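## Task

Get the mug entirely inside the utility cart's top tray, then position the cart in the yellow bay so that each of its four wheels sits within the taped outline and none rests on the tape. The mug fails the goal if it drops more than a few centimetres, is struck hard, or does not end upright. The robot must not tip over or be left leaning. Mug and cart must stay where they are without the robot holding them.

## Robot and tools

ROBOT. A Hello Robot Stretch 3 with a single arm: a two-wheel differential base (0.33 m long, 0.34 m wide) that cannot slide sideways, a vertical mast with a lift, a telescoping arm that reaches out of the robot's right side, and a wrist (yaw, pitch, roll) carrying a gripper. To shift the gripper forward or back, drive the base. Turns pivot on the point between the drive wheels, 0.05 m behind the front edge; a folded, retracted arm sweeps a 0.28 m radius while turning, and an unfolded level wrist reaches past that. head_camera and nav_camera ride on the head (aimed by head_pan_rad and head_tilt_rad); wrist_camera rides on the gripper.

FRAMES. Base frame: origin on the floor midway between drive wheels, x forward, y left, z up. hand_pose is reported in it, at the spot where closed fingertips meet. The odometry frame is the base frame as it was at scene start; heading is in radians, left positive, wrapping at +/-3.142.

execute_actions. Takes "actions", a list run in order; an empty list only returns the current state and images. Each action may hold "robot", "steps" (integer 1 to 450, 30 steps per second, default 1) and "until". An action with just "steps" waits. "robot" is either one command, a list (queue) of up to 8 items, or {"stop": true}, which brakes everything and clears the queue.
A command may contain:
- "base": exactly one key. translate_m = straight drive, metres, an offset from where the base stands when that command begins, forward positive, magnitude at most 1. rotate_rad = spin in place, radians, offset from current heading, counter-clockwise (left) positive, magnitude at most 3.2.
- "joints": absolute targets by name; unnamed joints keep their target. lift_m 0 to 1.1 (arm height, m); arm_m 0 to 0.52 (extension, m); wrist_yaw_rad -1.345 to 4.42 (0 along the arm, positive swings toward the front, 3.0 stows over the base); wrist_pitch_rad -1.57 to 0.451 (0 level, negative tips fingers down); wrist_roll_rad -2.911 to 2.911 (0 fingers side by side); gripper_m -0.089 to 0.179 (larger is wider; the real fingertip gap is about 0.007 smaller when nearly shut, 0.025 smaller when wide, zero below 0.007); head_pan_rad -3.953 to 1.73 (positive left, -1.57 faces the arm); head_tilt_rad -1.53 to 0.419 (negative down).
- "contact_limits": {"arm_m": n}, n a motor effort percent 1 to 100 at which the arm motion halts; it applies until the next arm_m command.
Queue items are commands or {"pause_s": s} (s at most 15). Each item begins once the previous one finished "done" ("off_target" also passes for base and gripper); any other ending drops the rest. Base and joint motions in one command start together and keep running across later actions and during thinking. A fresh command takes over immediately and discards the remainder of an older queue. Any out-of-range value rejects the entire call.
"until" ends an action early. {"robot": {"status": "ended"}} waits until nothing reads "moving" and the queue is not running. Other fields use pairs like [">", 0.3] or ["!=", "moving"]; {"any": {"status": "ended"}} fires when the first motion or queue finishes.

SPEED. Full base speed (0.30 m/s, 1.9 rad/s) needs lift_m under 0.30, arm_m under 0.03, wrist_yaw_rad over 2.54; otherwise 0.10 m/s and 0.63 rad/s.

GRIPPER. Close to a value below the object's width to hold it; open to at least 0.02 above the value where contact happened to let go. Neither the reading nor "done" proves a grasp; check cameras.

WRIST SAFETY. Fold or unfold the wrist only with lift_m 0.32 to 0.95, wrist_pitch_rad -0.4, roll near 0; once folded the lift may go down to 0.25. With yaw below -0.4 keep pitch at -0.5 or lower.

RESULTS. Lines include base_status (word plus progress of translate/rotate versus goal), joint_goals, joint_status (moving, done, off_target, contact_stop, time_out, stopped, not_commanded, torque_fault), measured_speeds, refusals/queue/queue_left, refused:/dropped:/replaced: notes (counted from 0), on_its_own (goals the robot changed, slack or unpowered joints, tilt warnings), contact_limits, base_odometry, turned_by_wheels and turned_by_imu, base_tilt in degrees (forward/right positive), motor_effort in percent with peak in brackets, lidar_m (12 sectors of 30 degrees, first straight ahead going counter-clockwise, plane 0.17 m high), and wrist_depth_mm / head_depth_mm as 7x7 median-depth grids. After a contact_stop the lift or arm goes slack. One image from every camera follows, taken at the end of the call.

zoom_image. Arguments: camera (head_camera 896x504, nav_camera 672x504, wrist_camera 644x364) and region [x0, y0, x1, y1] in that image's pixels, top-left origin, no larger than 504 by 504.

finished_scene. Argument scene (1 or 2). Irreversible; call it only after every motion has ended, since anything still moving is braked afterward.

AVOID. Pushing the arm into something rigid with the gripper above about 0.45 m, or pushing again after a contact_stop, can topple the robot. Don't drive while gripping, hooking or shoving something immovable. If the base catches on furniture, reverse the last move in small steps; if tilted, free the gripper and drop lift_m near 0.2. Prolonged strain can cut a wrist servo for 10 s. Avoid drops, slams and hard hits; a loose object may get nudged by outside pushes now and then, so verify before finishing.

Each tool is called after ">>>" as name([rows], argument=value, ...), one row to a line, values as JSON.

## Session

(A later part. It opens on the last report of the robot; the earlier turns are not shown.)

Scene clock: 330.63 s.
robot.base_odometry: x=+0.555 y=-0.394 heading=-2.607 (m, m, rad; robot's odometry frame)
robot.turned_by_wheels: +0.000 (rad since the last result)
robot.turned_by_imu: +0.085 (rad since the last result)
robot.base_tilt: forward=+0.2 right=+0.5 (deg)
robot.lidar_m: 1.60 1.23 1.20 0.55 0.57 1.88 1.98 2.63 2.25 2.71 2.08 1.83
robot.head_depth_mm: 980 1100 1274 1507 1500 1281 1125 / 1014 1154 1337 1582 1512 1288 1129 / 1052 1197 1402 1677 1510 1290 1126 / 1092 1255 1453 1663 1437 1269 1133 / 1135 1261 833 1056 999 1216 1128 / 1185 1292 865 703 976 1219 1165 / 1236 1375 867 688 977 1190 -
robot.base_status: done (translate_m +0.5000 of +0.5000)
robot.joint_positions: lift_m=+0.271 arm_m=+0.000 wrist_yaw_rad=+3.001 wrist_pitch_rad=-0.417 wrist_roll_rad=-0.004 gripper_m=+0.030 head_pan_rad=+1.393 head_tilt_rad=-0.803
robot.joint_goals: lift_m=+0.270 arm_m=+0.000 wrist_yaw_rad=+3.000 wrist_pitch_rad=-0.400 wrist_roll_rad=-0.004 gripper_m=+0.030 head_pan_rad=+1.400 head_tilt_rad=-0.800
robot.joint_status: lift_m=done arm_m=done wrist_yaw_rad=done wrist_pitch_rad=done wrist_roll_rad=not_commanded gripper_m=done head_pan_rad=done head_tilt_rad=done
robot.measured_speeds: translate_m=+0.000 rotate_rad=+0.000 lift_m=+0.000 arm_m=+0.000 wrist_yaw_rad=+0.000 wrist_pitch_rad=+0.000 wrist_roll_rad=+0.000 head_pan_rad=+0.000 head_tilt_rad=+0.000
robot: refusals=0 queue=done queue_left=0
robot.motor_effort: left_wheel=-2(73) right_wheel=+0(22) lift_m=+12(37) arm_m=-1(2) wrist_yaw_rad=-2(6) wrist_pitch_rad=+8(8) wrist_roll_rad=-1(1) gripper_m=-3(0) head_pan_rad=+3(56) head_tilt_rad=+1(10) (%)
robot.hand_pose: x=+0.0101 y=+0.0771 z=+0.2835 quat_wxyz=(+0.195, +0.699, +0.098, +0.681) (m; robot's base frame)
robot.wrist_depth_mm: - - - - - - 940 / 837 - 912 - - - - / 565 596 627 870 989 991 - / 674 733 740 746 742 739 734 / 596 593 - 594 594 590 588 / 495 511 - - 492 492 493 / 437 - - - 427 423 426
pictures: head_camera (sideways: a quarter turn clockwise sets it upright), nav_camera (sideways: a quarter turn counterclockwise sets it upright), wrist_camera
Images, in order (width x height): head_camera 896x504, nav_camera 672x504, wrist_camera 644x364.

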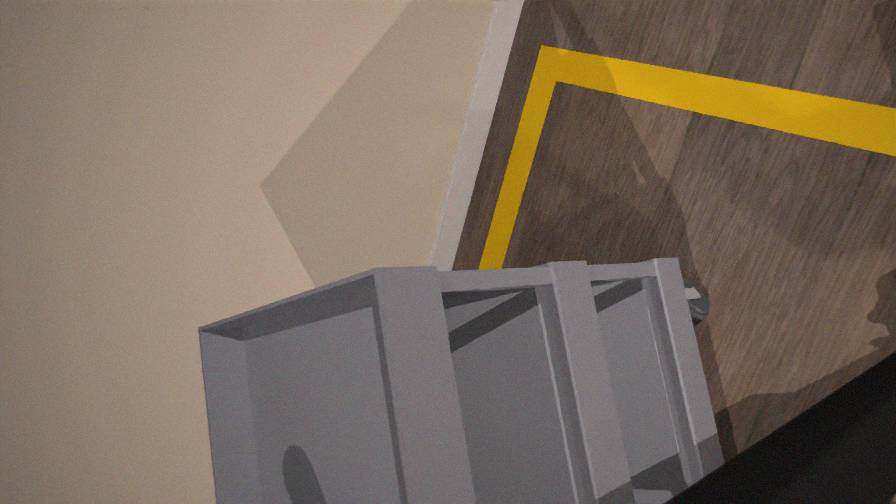

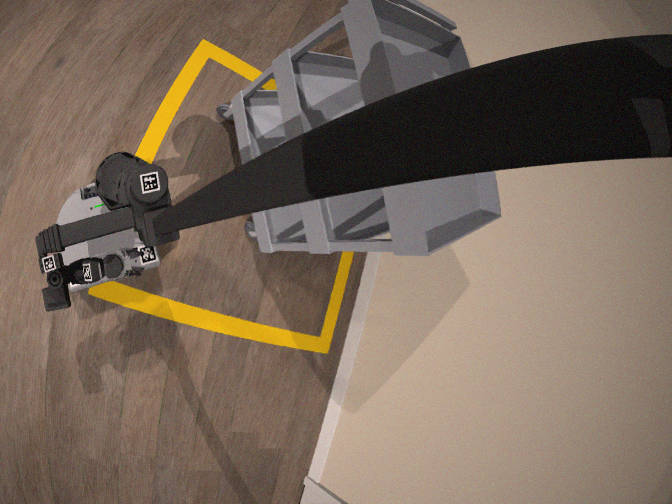

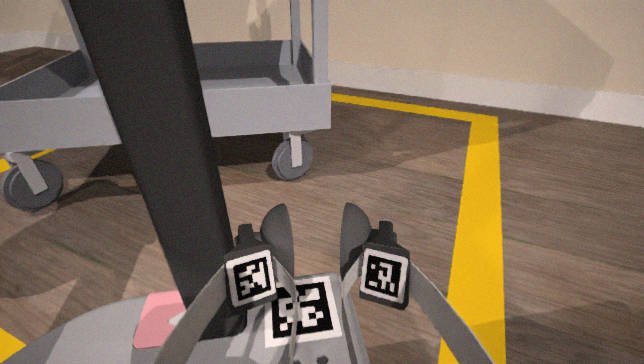

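>>> execute_actions([
  {"robot":[{"base":{"rotate_rad":0.5}},{"base":{"translate_m":0.75}},{"base":{"rotate_rad":-3.0},"joints":{"head_pan_rad":-0.5,"head_tilt_rad":-0.75}}],"steps":450,"until":{"robot":{"status":"ended"}}},
])

Scene clock: 351.03 s.
robot.base_odometry: x=+0.172 y=-1.039 heading=+1.177 (m, m, rad; robot's odometry frame)
robot.turned_by_wheels: -2.500 (rad since the last result)
robot.turned_by_imu: -2.529 (rad since the last result)
robot.base_tilt: forward=+0.2 right=+0.5 (deg)
robot.lidar_m: 2.96 2.93 2.24 1.54 1.24 0.66 0.54 0.54 0.59 0.72 0.59 2.47
robot.head_depth_mm: 2068 1128 932 1097 893 1185 1137 / 2180 2418 2371 1547 1445 1246 1134 / 2356 2613 2483 1900 1566 1323 1146 / 2508 2855 2508 1938 1570 1322 1142 / 2840 3203 2495 1933 1564 1325 1147 / 3496 3555 2511 1933 1570 1322 1148 / 3240 3414 2492 1929 1578 1324 1145
robot.base_status: done (rotate_rad -2.9999 of -3.0000)
robot.joint_positions: lift_m=+0.271 arm_m=+0.000 wrist_yaw_rad=+3.001 wrist_pitch_rad=-0.417 wrist_roll_rad=-0.004 gripper_m=+0.030 head_pan_rad=-0.493 head_tilt_rad=-0.754
robot.joint_goals: lift_m=+0.270 arm_m=+0.000 wrist_yaw_rad=+3.000 wrist_pitch_rad=-0.400 wrist_roll_rad=-0.004 gripper_m=+0.030 head_pan_rad=-0.500 head_tilt_rad=-0.750
robot.joint_status: lift_m=done arm_m=done wrist_yaw_rad=done wrist_pitch_rad=done wrist_roll_rad=not_commanded gripper_m=done head_pan_rad=done head_tilt_rad=done
robot.measured_speeds: translate_m=+0.000 rotate_rad=+0.000 lift_m=+0.000 arm_m=+0.000 wrist_yaw_rad=+0.000 wrist_pitch_rad=+0.000 wrist_roll_rad=+0.000 head_pan_rad=+0.000 head_tilt_rad=+0.000
robot: refusals=0 queue=done queue_left=0
robot.motor_effort: left_wheel=+2(14) right_wheel=-2(4) lift_m=+11(12) arm_m=-2(2) wrist_yaw_rad=-3(2) wrist_pitch_rad=+8(8) wrist_roll_rad=-1(1) gripper_m=+0(1) head_pan_rad=-5(56) head_tilt_rad=+1(7) (%)
robot.hand_pose: x=+0.0101 y=+0.0771 z=+0.2835 quat_wxyz=(+0.195, +0.699, +0.098, +0.681) (m; robot's base frame)
robot.wrist_depth_mm: - - - - - - - / - - - - - - - / 978 952 981 986 986 998 989 / 743 741 741 743 730 751 757 / 596 596 - 593 590 592 590 / 498 512 - - 500 494 491 / 435 - - - 423 427 427
pictures: head_camera (sideways: a quarter turn clockwise sets it upright), nav_camera (sideways: a quarter turn counterclockwise sets it upright), wrist_camera
Images, in order (width x height): head_camera 896x504, nav_camera 672x504, wrist_camera 644x364.

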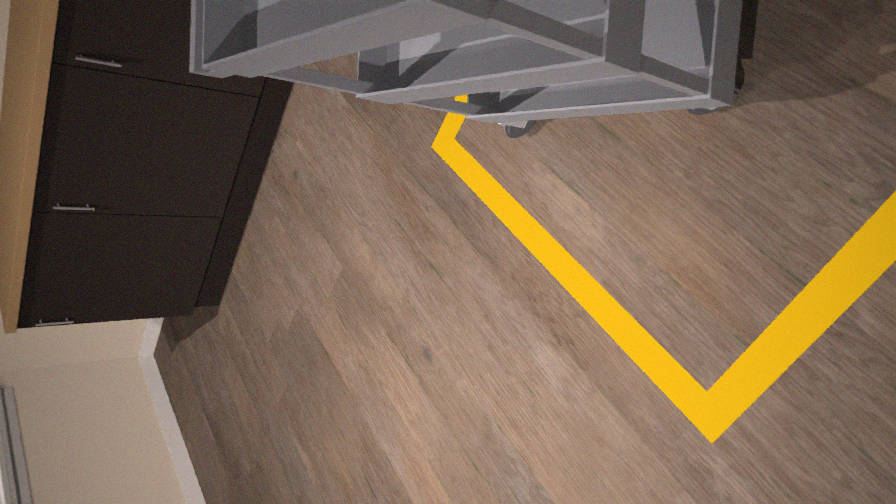

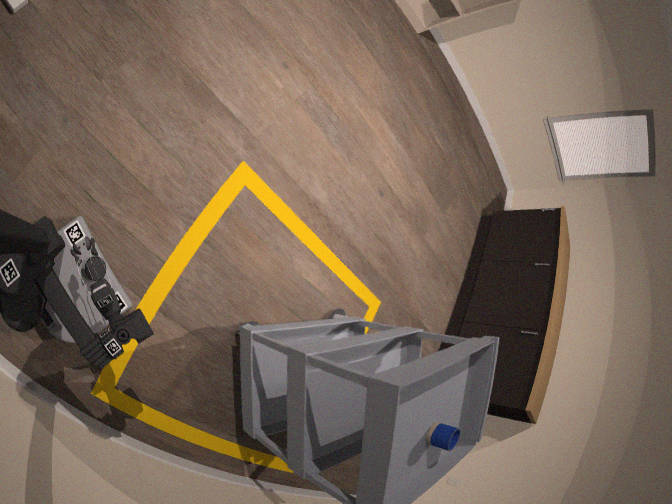

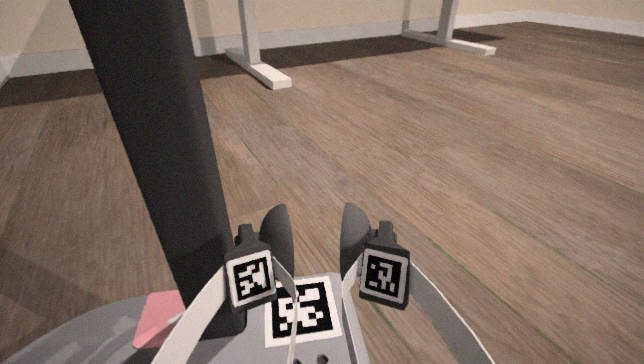

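>>> execute_actions([
  {"robot":[{"base":{"rotate_rad":0.6},"joints":{"lift_m":0.34,"head_pan_rad":-1.57,"head_tilt_rad":-0.9}},{"joints":{"wrist_yaw_rad":0,"gripper_m":0.15}},{"joints":{"wrist_pitch_rad":0,"lift_m":0.25}}],"steps":450,"until":{"robot":{"status":"ended"}}},
])

Scene clock: 365.53 s.
robot.base_odometry: x=+0.172 y=-1.039 heading=+1.777 (m, m, rad; robot's odometry frame)
robot.turned_by_wheels: +0.600 (rad since the last result)
robot.turned_by_imu: +0.606 (rad since the last result)
robot.base_tilt: forward=+0.3 right=+0.5 (deg)
robot.lidar_m: 2.94 2.23 1.54 1.07 0.63 0.54 0.54 0.62 0.68 0.59 2.56 2.96
robot.head_depth_mm: 2441 921 1107 1196 1430 1247 1100 / 2377 959 835 1131 1373 1242 1121 / 1166 926 769 1082 1348 1241 1141 / 1140 959 762 1004 1348 1268 1106 / 1963 999 1275 1565 1437 1251 1102 / 2090 2400 2041 1681 1437 1254 1100 / 2196 2492 2041 1679 1431 1255 1110
robot.base_status: done (rotate_rad +0.5999 of +0.6000)
robot.joint_positions: lift_m=+0.251 arm_m=+0.000 wrist_yaw_rad=+0.002 wrist_pitch_rad=-0.024 wrist_roll_rad=-0.004 gripper_m=+0.150 head_pan_rad=-1.563 head_tilt_rad=-0.889
robot.joint_goals: lift_m=+0.250 arm_m=+0.000 wrist_yaw_rad=+0.000 wrist_pitch_rad=+0.000 wrist_roll_rad=-0.004 gripper_m=+0.150 head_pan_rad=-1.570 head_tilt_rad=-0.900
robot.joint_status: lift_m=done arm_m=done wrist_yaw_rad=done wrist_pitch_rad=done wrist_roll_rad=not_commanded gripper_m=done head_pan_rad=done head_tilt_rad=done
robot.measured_speeds: translate_m=+0.000 rotate_rad=+0.000 lift_m=+0.000 arm_m=+0.000 wrist_yaw_rad=+0.000 wrist_pitch_rad=+0.000 wrist_roll_rad=+0.000 head_pan_rad=+0.000 head_tilt_rad=+0.000
robot: refusals=0 queue=done queue_left=0
robot.motor_effort: left_wheel=-2(9) right_wheel=+0(4) lift_m=+11(39) arm_m=-3(2) wrist_yaw_rad=-3(4) wrist_pitch_rad=+11(12) wrist_roll_rad=-1(1) gripper_m=+0(83) head_pan_rad=-3(57) head_tilt_rad=-3(13) (%)
robot.hand_pose: x=-0.0208 y=-0.4009 z=+0.3592 quat_wxyz=(+0.709, +0.010, -0.705, -0.008) (m; robot's base frame)
robot.wrist_depth_mm: - - - 334 370 431 871 / - - - 344 382 437 825 / - - - - - - 868 / - - - - - - 928 / - - - 736 779 644 898 / 862 - 877 412 446 - 827 / 654 641 649 414 578 608 625
pictures: head_camera (sideways: a quarter turn clockwise sets it upright), nav_camera (sideways: a quarter turn counterclockwise sets it upright), wrist_camera
Images, in order (width x height): head_camera 896x504, nav_camera 672x504, wrist_camera 644x364.

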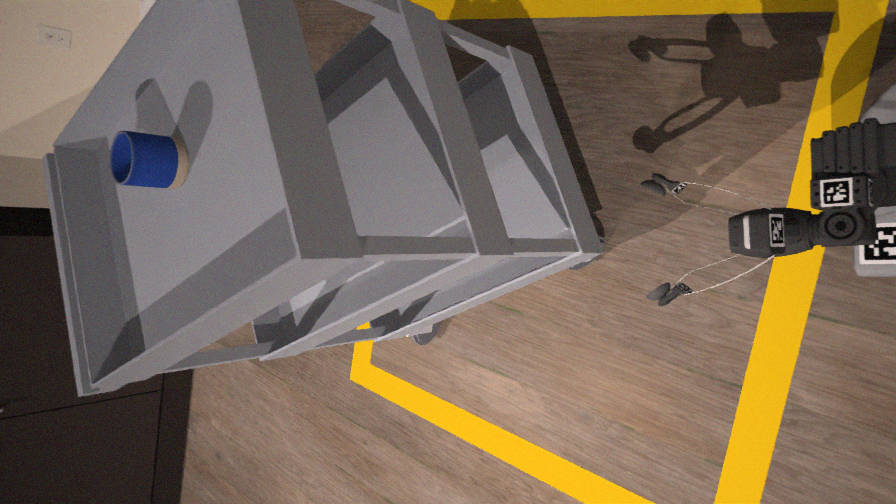

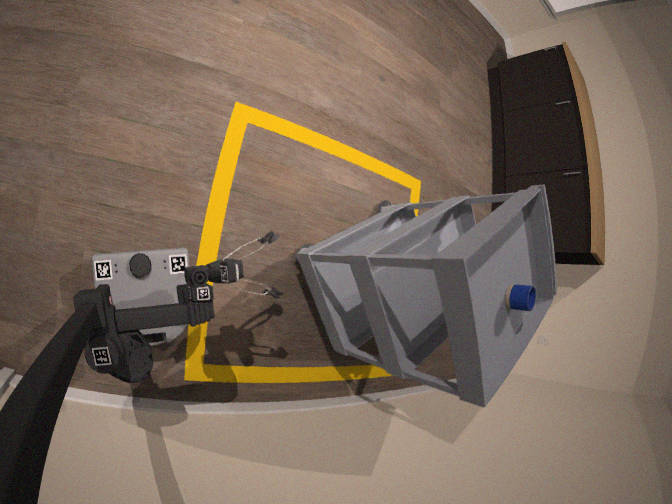

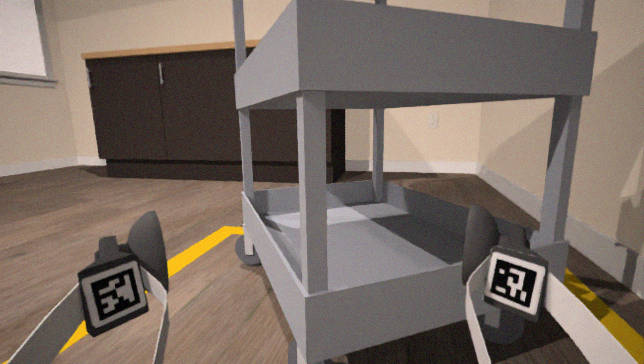

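>>> execute_actions([
  {"robot":[{"joints":{"arm_m":0.2}},{"joints":{"gripper_m":0.0}},{"joints":{"arm_m":0.05},"base":{"translate_m":0.2}},{"joints":{"gripper_m":0.15}},{"joints":{"arm_m":0.0}}],"steps":450,"until":{"robot":{"status":"ended"}}},
])

Scene clock: 385.37 s.
robot.base_odometry: x=+0.132 y=-0.843 heading=+1.777 (m, m, rad; robot's odometry frame)
robot.turned_by_wheels: +0.000 (rad since the last result)
robot.turned_by_imu: -0.001 (rad since the last result)
robot.base_tilt: forward=+0.2 right=+0.5 (deg)
robot.lidar_m: 2.74 2.06 1.44 1.47 0.85 0.73 0.73 0.84 0.63 0.68 2.62 2.77
robot.head_depth_mm: 1177 925 810 1102 1367 1250 1106 / 1159 959 782 984 1341 1248 1120 / 1126 953 1232 1395 1376 1245 1141 / 2003 2293 1579 1600 1434 1270 1106 / 2151 2414 2010 1667 1428 1243 1101 / 2201 2483 2043 1677 1433 1252 1104 / 2245 2495 2048 1677 1432 1245 1110
robot.base_status: done (translate_m +0.2000 of +0.2000)
robot.joint_positions: lift_m=+0.251 arm_m=+0.000 wrist_yaw_rad=-0.001 wrist_pitch_rad=-0.022 wrist_roll_rad=-0.004 gripper_m=+0.150 head_pan_rad=-1.563 head_tilt_rad=-0.889
robot.joint_goals: lift_m=+0.250 arm_m=+0.000 wrist_yaw_rad=+0.000 wrist_pitch_rad=+0.000 wrist_roll_rad=-0.004 gripper_m=+0.150 head_pan_rad=-1.570 head_tilt_rad=-0.900
robot.joint_status: lift_m=done arm_m=done wrist_yaw_rad=done wrist_pitch_rad=done wrist_roll_rad=not_commanded gripper_m=done head_pan_rad=done head_tilt_rad=done
robot.measured_speeds: translate_m=+0.000 rotate_rad=+0.000 lift_m=+0.000 arm_m=+0.000 wrist_yaw_rad=+0.000 wrist_pitch_rad=+0.000 wrist_roll_rad=+0.000 head_pan_rad=+0.000 head_tilt_rad=+0.000
robot: refusals=0 queue=done queue_left=0
robot.motor_effort: left_wheel=-2(8) right_wheel=+0(13) lift_m=+11(12) arm_m=-2(6) wrist_yaw_rad=+2(40) wrist_pitch_rad=+11(11) wrist_roll_rad=-1(1) gripper_m=-1(85) head_pan_rad=-4(4) head_tilt_rad=-4(3) (%)
robot.hand_pose: x=-0.0218 y=-0.4010 z=+0.3596 quat_wxyz=(+0.709, +0.008, -0.705, -0.009) (m; robot's base frame)
robot.wrist_depth_mm: - - - - - 341 381 / - - - 899 484 350 399 / - - - - - - - / - - - - - - - / - - - 993 797 762 693 / 901 - 873 880 533 - 489 / 657 637 662 647 583 428 607
pictures: head_camera (sideways: a quarter turn clockwise sets it upright), nav_camera (sideways: a quarter turn counterclockwise sets it upright), wrist_camera
Images, in order (width x height): head_camera 896x504, nav_camera 672x504, wrist_camera 644x364.

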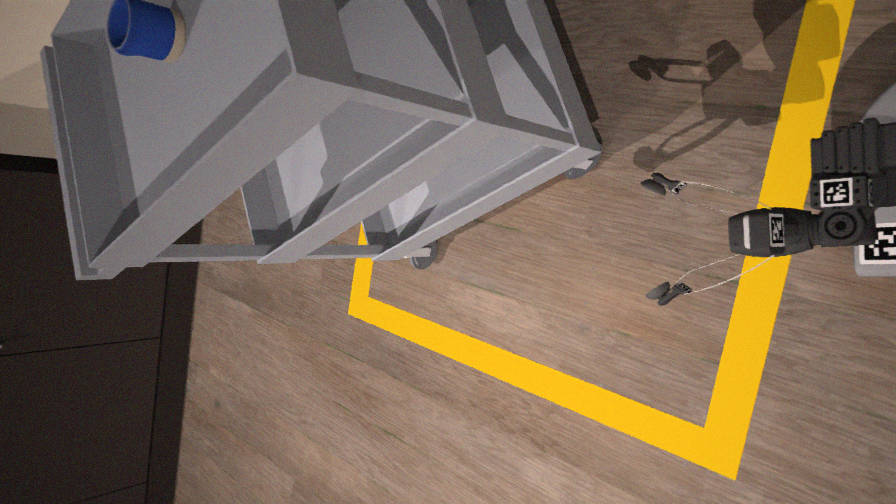

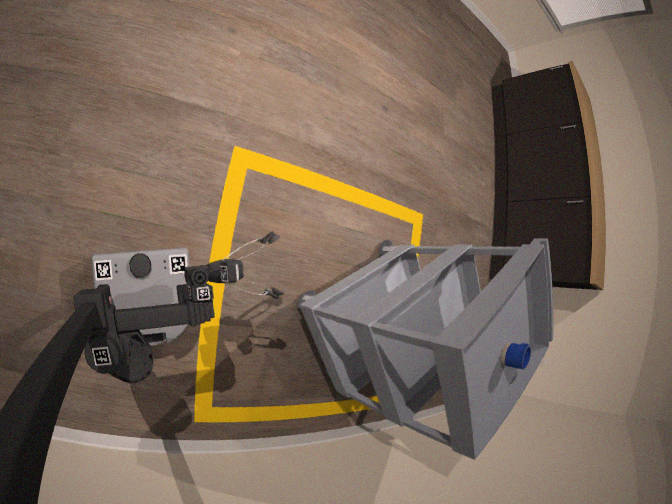

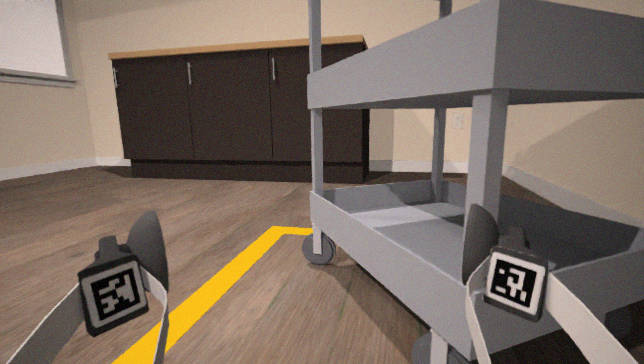

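>>> execute_actions([
  {"robot":[{"base":{"translate_m":-0.19}},{"joints":{"arm_m":0.27}},{"joints":{"gripper_m":-0.04}},{"base":{"translate_m":0.2}},{"joints":{"arm_m":0.08}}],"steps":450,"until":{"robot":{"status":"ended"}}},
])

Scene clock: 410.70 s.
robot.base_odometry: x=+0.130 y=-0.834 heading=+1.777 (m, m, rad; robot's odometry frame)
robot.turned_by_wheels: +0.000 (rad since the last result)
robot.turned_by_imu: -0.002 (rad since the last result)
robot.base_tilt: forward=+0.1 right=+0.6 (deg)
robot.lidar_m: 2.73 2.04 1.43 1.49 0.86 0.74 0.74 0.61 0.43 0.41 2.62 2.76
robot.head_depth_mm: 2426 922 757 628 932 1201 1106 / 2527 954 759 660 934 1199 1121 / 2054 958 760 662 916 1162 - / 2072 960 783 681 938 1203 1109 / 2126 2405 2034 1681 1420 1242 1107 / 2175 2492 2061 1678 1428 1253 1103 / 2251 2489 2047 1677 1429 1249 1106
robot.base_status: done (translate_m +0.2000 of +0.2000)
robot.joint_positions: lift_m=+0.251 arm_m=+0.080 wrist_yaw_rad=-0.003 wrist_pitch_rad=-0.024 wrist_roll_rad=-0.006 gripper_m=-0.009 head_pan_rad=-1.563 head_tilt_rad=-0.889
robot.joint_goals: lift_m=+0.250 arm_m=+0.080 wrist_yaw_rad=+0.003 wrist_pitch_rad=+0.000 wrist_roll_rad=-0.006 gripper_m=-0.010 head_pan_rad=-1.570 head_tilt_rad=-0.900
robot.joint_status: lift_m=done arm_m=done wrist_yaw_rad=done wrist_pitch_rad=done wrist_roll_rad=not_commanded gripper_m=done head_pan_rad=done head_tilt_rad=done
robot.measured_speeds: translate_m=+0.000 rotate_rad=+0.000 lift_m=+0.000 arm_m=+0.000 wrist_yaw_rad=+0.000 wrist_pitch_rad=+0.000 wrist_roll_rad=+0.000 head_pan_rad=+0.000 head_tilt_rad=+0.000
robot: refusals=0 queue=done queue_left=0
robot.on_its_own: gripper_m is held at -0.010, not at your -0.040, by its stall guard, which is still easing
robot.motor_effort: left_wheel=-2(14) right_wheel=+0(15) lift_m=+13(13) arm_m=-4(7) wrist_yaw_rad=+6(35) wrist_pitch_rad=+12(12) wrist_roll_rad=-1(1) gripper_m=-25(100) head_pan_rad=-5(4) head_tilt_rad=-4(3) (%)
robot.hand_pose: x=-0.0221 y=-0.4810 z=+0.3590 quat_wxyz=(+0.710, +0.008, -0.705, -0.010) (m; robot's base frame)
robot.wrist_depth_mm: - - - 82 107 108 109 / - - - 84 250 256 262 / - - - 87 - - - / - - - 90 - - - / - - - 93 749 706 - / 860 863 - 96 537 536 480 / 660 653 646 99 410 406 406
pictures: head_camera (sideways: a quarter turn clockwise sets it upright), nav_camera (sideways: a quarter turn counterclockwise sets it upright), wrist_camera
Images, in order (width x height): head_camera 896x504, nav_camera 672x504, wrist_camera 644x364.

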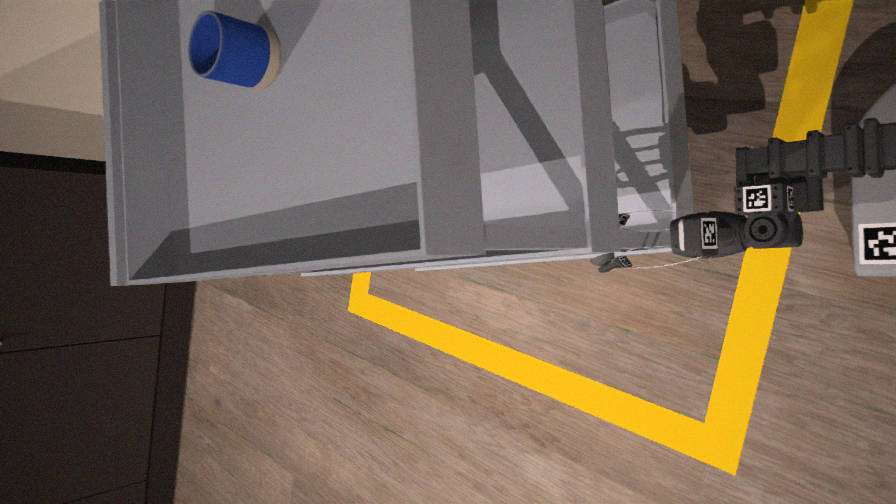

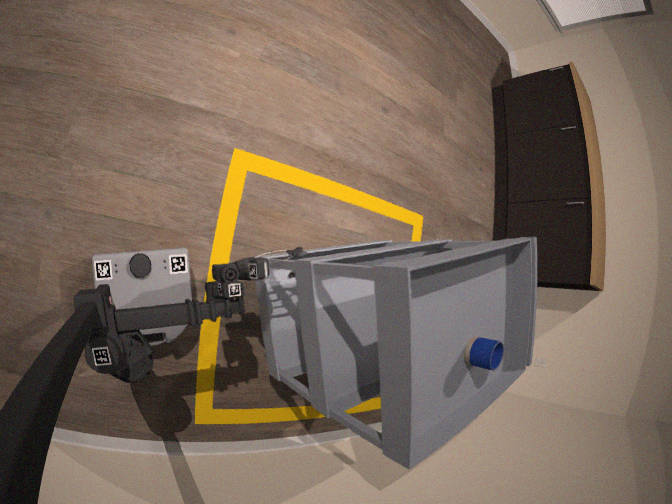

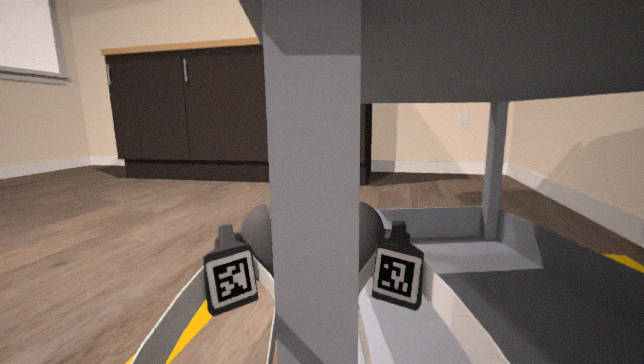

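>>> execute_actions([
  {"robot":[{"joints":{"gripper_m":0.15}},{"joints":{"arm_m":0.0}}],"steps":300,"until":{"robot":{"status":"ended"}}},
])

>>> finished_scene(scene=2)

Scene clock: 421.27 s.
robot.base_odometry: x=+0.130 y=-0.834 heading=+1.777 (m, m, rad; robot's odometry frame)
robot.turned_by_wheels: +0.000 (rad since the last result)
robot.turned_by_imu: -0.001 (rad since the last result)
robot.base_tilt: forward=+0.1 right=+0.5 (deg)
robot.lidar_m: 2.72 2.05 1.43 1.49 0.86 0.74 0.74 0.61 0.43 0.41 2.62 2.76
robot.head_depth_mm: 2409 917 756 627 936 1197 1096 / 2491 958 761 661 938 1202 1125 / 2071 957 761 661 914 1182 1140 / 2053 958 785 681 959 1224 1103 / 2152 2396 2029 1693 1431 1239 1110 / 2205 2498 2019 1693 1431 1253 1099 / 2259 2484 2018 1683 1431 1248 1109
robot.base_status: done (translate_m +0.2000 of +0.2000)
robot.joint_positions: lift_m=+0.251 arm_m=+0.000 wrist_yaw_rad=+0.001 wrist_pitch_rad=-0.024 wrist_roll_rad=-0.006 gripper_m=+0.150 head_pan_rad=-1.563 head_tilt_rad=-0.889
robot.joint_goals: lift_m=+0.250 arm_m=+0.000 wrist_yaw_rad=+0.003 wrist_pitch_rad=+0.000 wrist_roll_rad=-0.006 gripper_m=+0.150 head_pan_rad=-1.570 head_tilt_rad=-0.900
robot.joint_status: lift_m=done arm_m=done wrist_yaw_rad=done wrist_pitch_rad=done wrist_roll_rad=not_commanded gripper_m=done head_pan_rad=done head_tilt_rad=done
robot.measured_speeds: translate_m=+0.000 rotate_rad=+0.000 lift_m=+0.000 arm_m=+0.000 wrist_yaw_rad=+0.000 wrist_pitch_rad=+0.000 wrist_roll_rad=+0.000 head_pan_rad=+0.000 head_tilt_rad=+0.000
robot: refusals=0 queue=done queue_left=0
robot.motor_effort: left_wheel=-2(2) right_wheel=+0(0) lift_m=+12(12) arm_m=-3(5) wrist_yaw_rad=+2(6) wrist_pitch_rad=+11(12) wrist_roll_rad=+0(0) gripper_m=+1(81) head_pan_rad=-4(4) head_tilt_rad=-3(3) (%)
robot.hand_pose: x=-0.0212 y=-0.4009 z=+0.3592 quat_wxyz=(+0.710, +0.009, -0.705, -0.008) (m; robot's base frame)
robot.wrist_depth_mm: - - - 152 155 157 161 / - - - 164 245 252 257 / - - - 168 - - - / - - - 174 - - - / - - - 665 804 729 - / 891 - 867 517 539 - 474 / 655 646 653 307 410 410 403
pictures: head_camera (sideways: a quarter turn clockwise sets it upright), nav_camera (sideways: a quarter turn counterclockwise sets it upright), wrist_camera
Images, in order (width x height): head_camera 896x504, nav_camera 672x504, wrist_camera 644x364.

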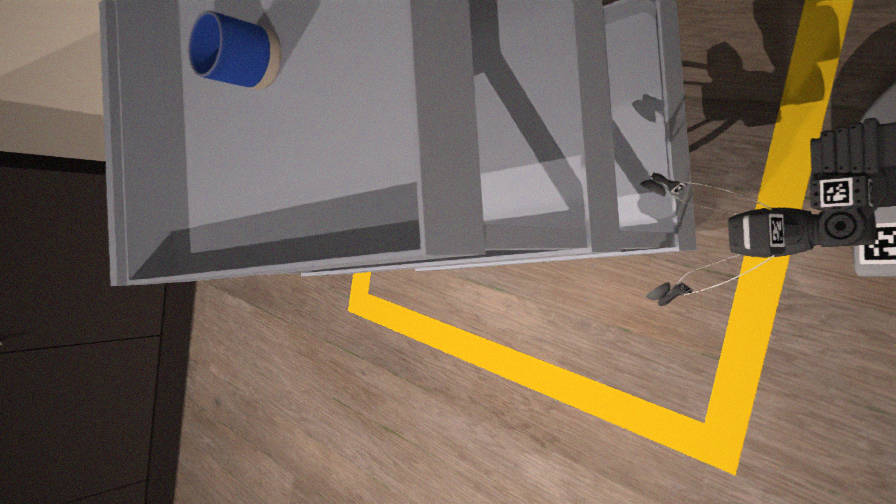

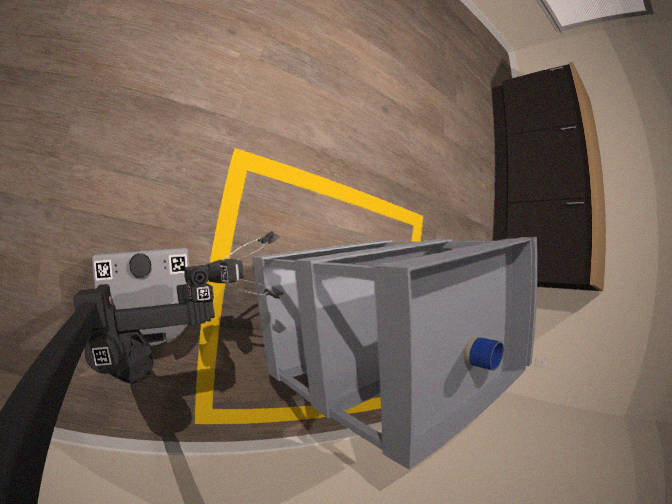

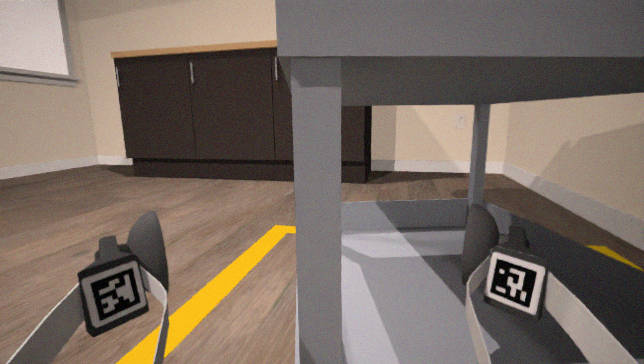

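The scene is finished: the task was done.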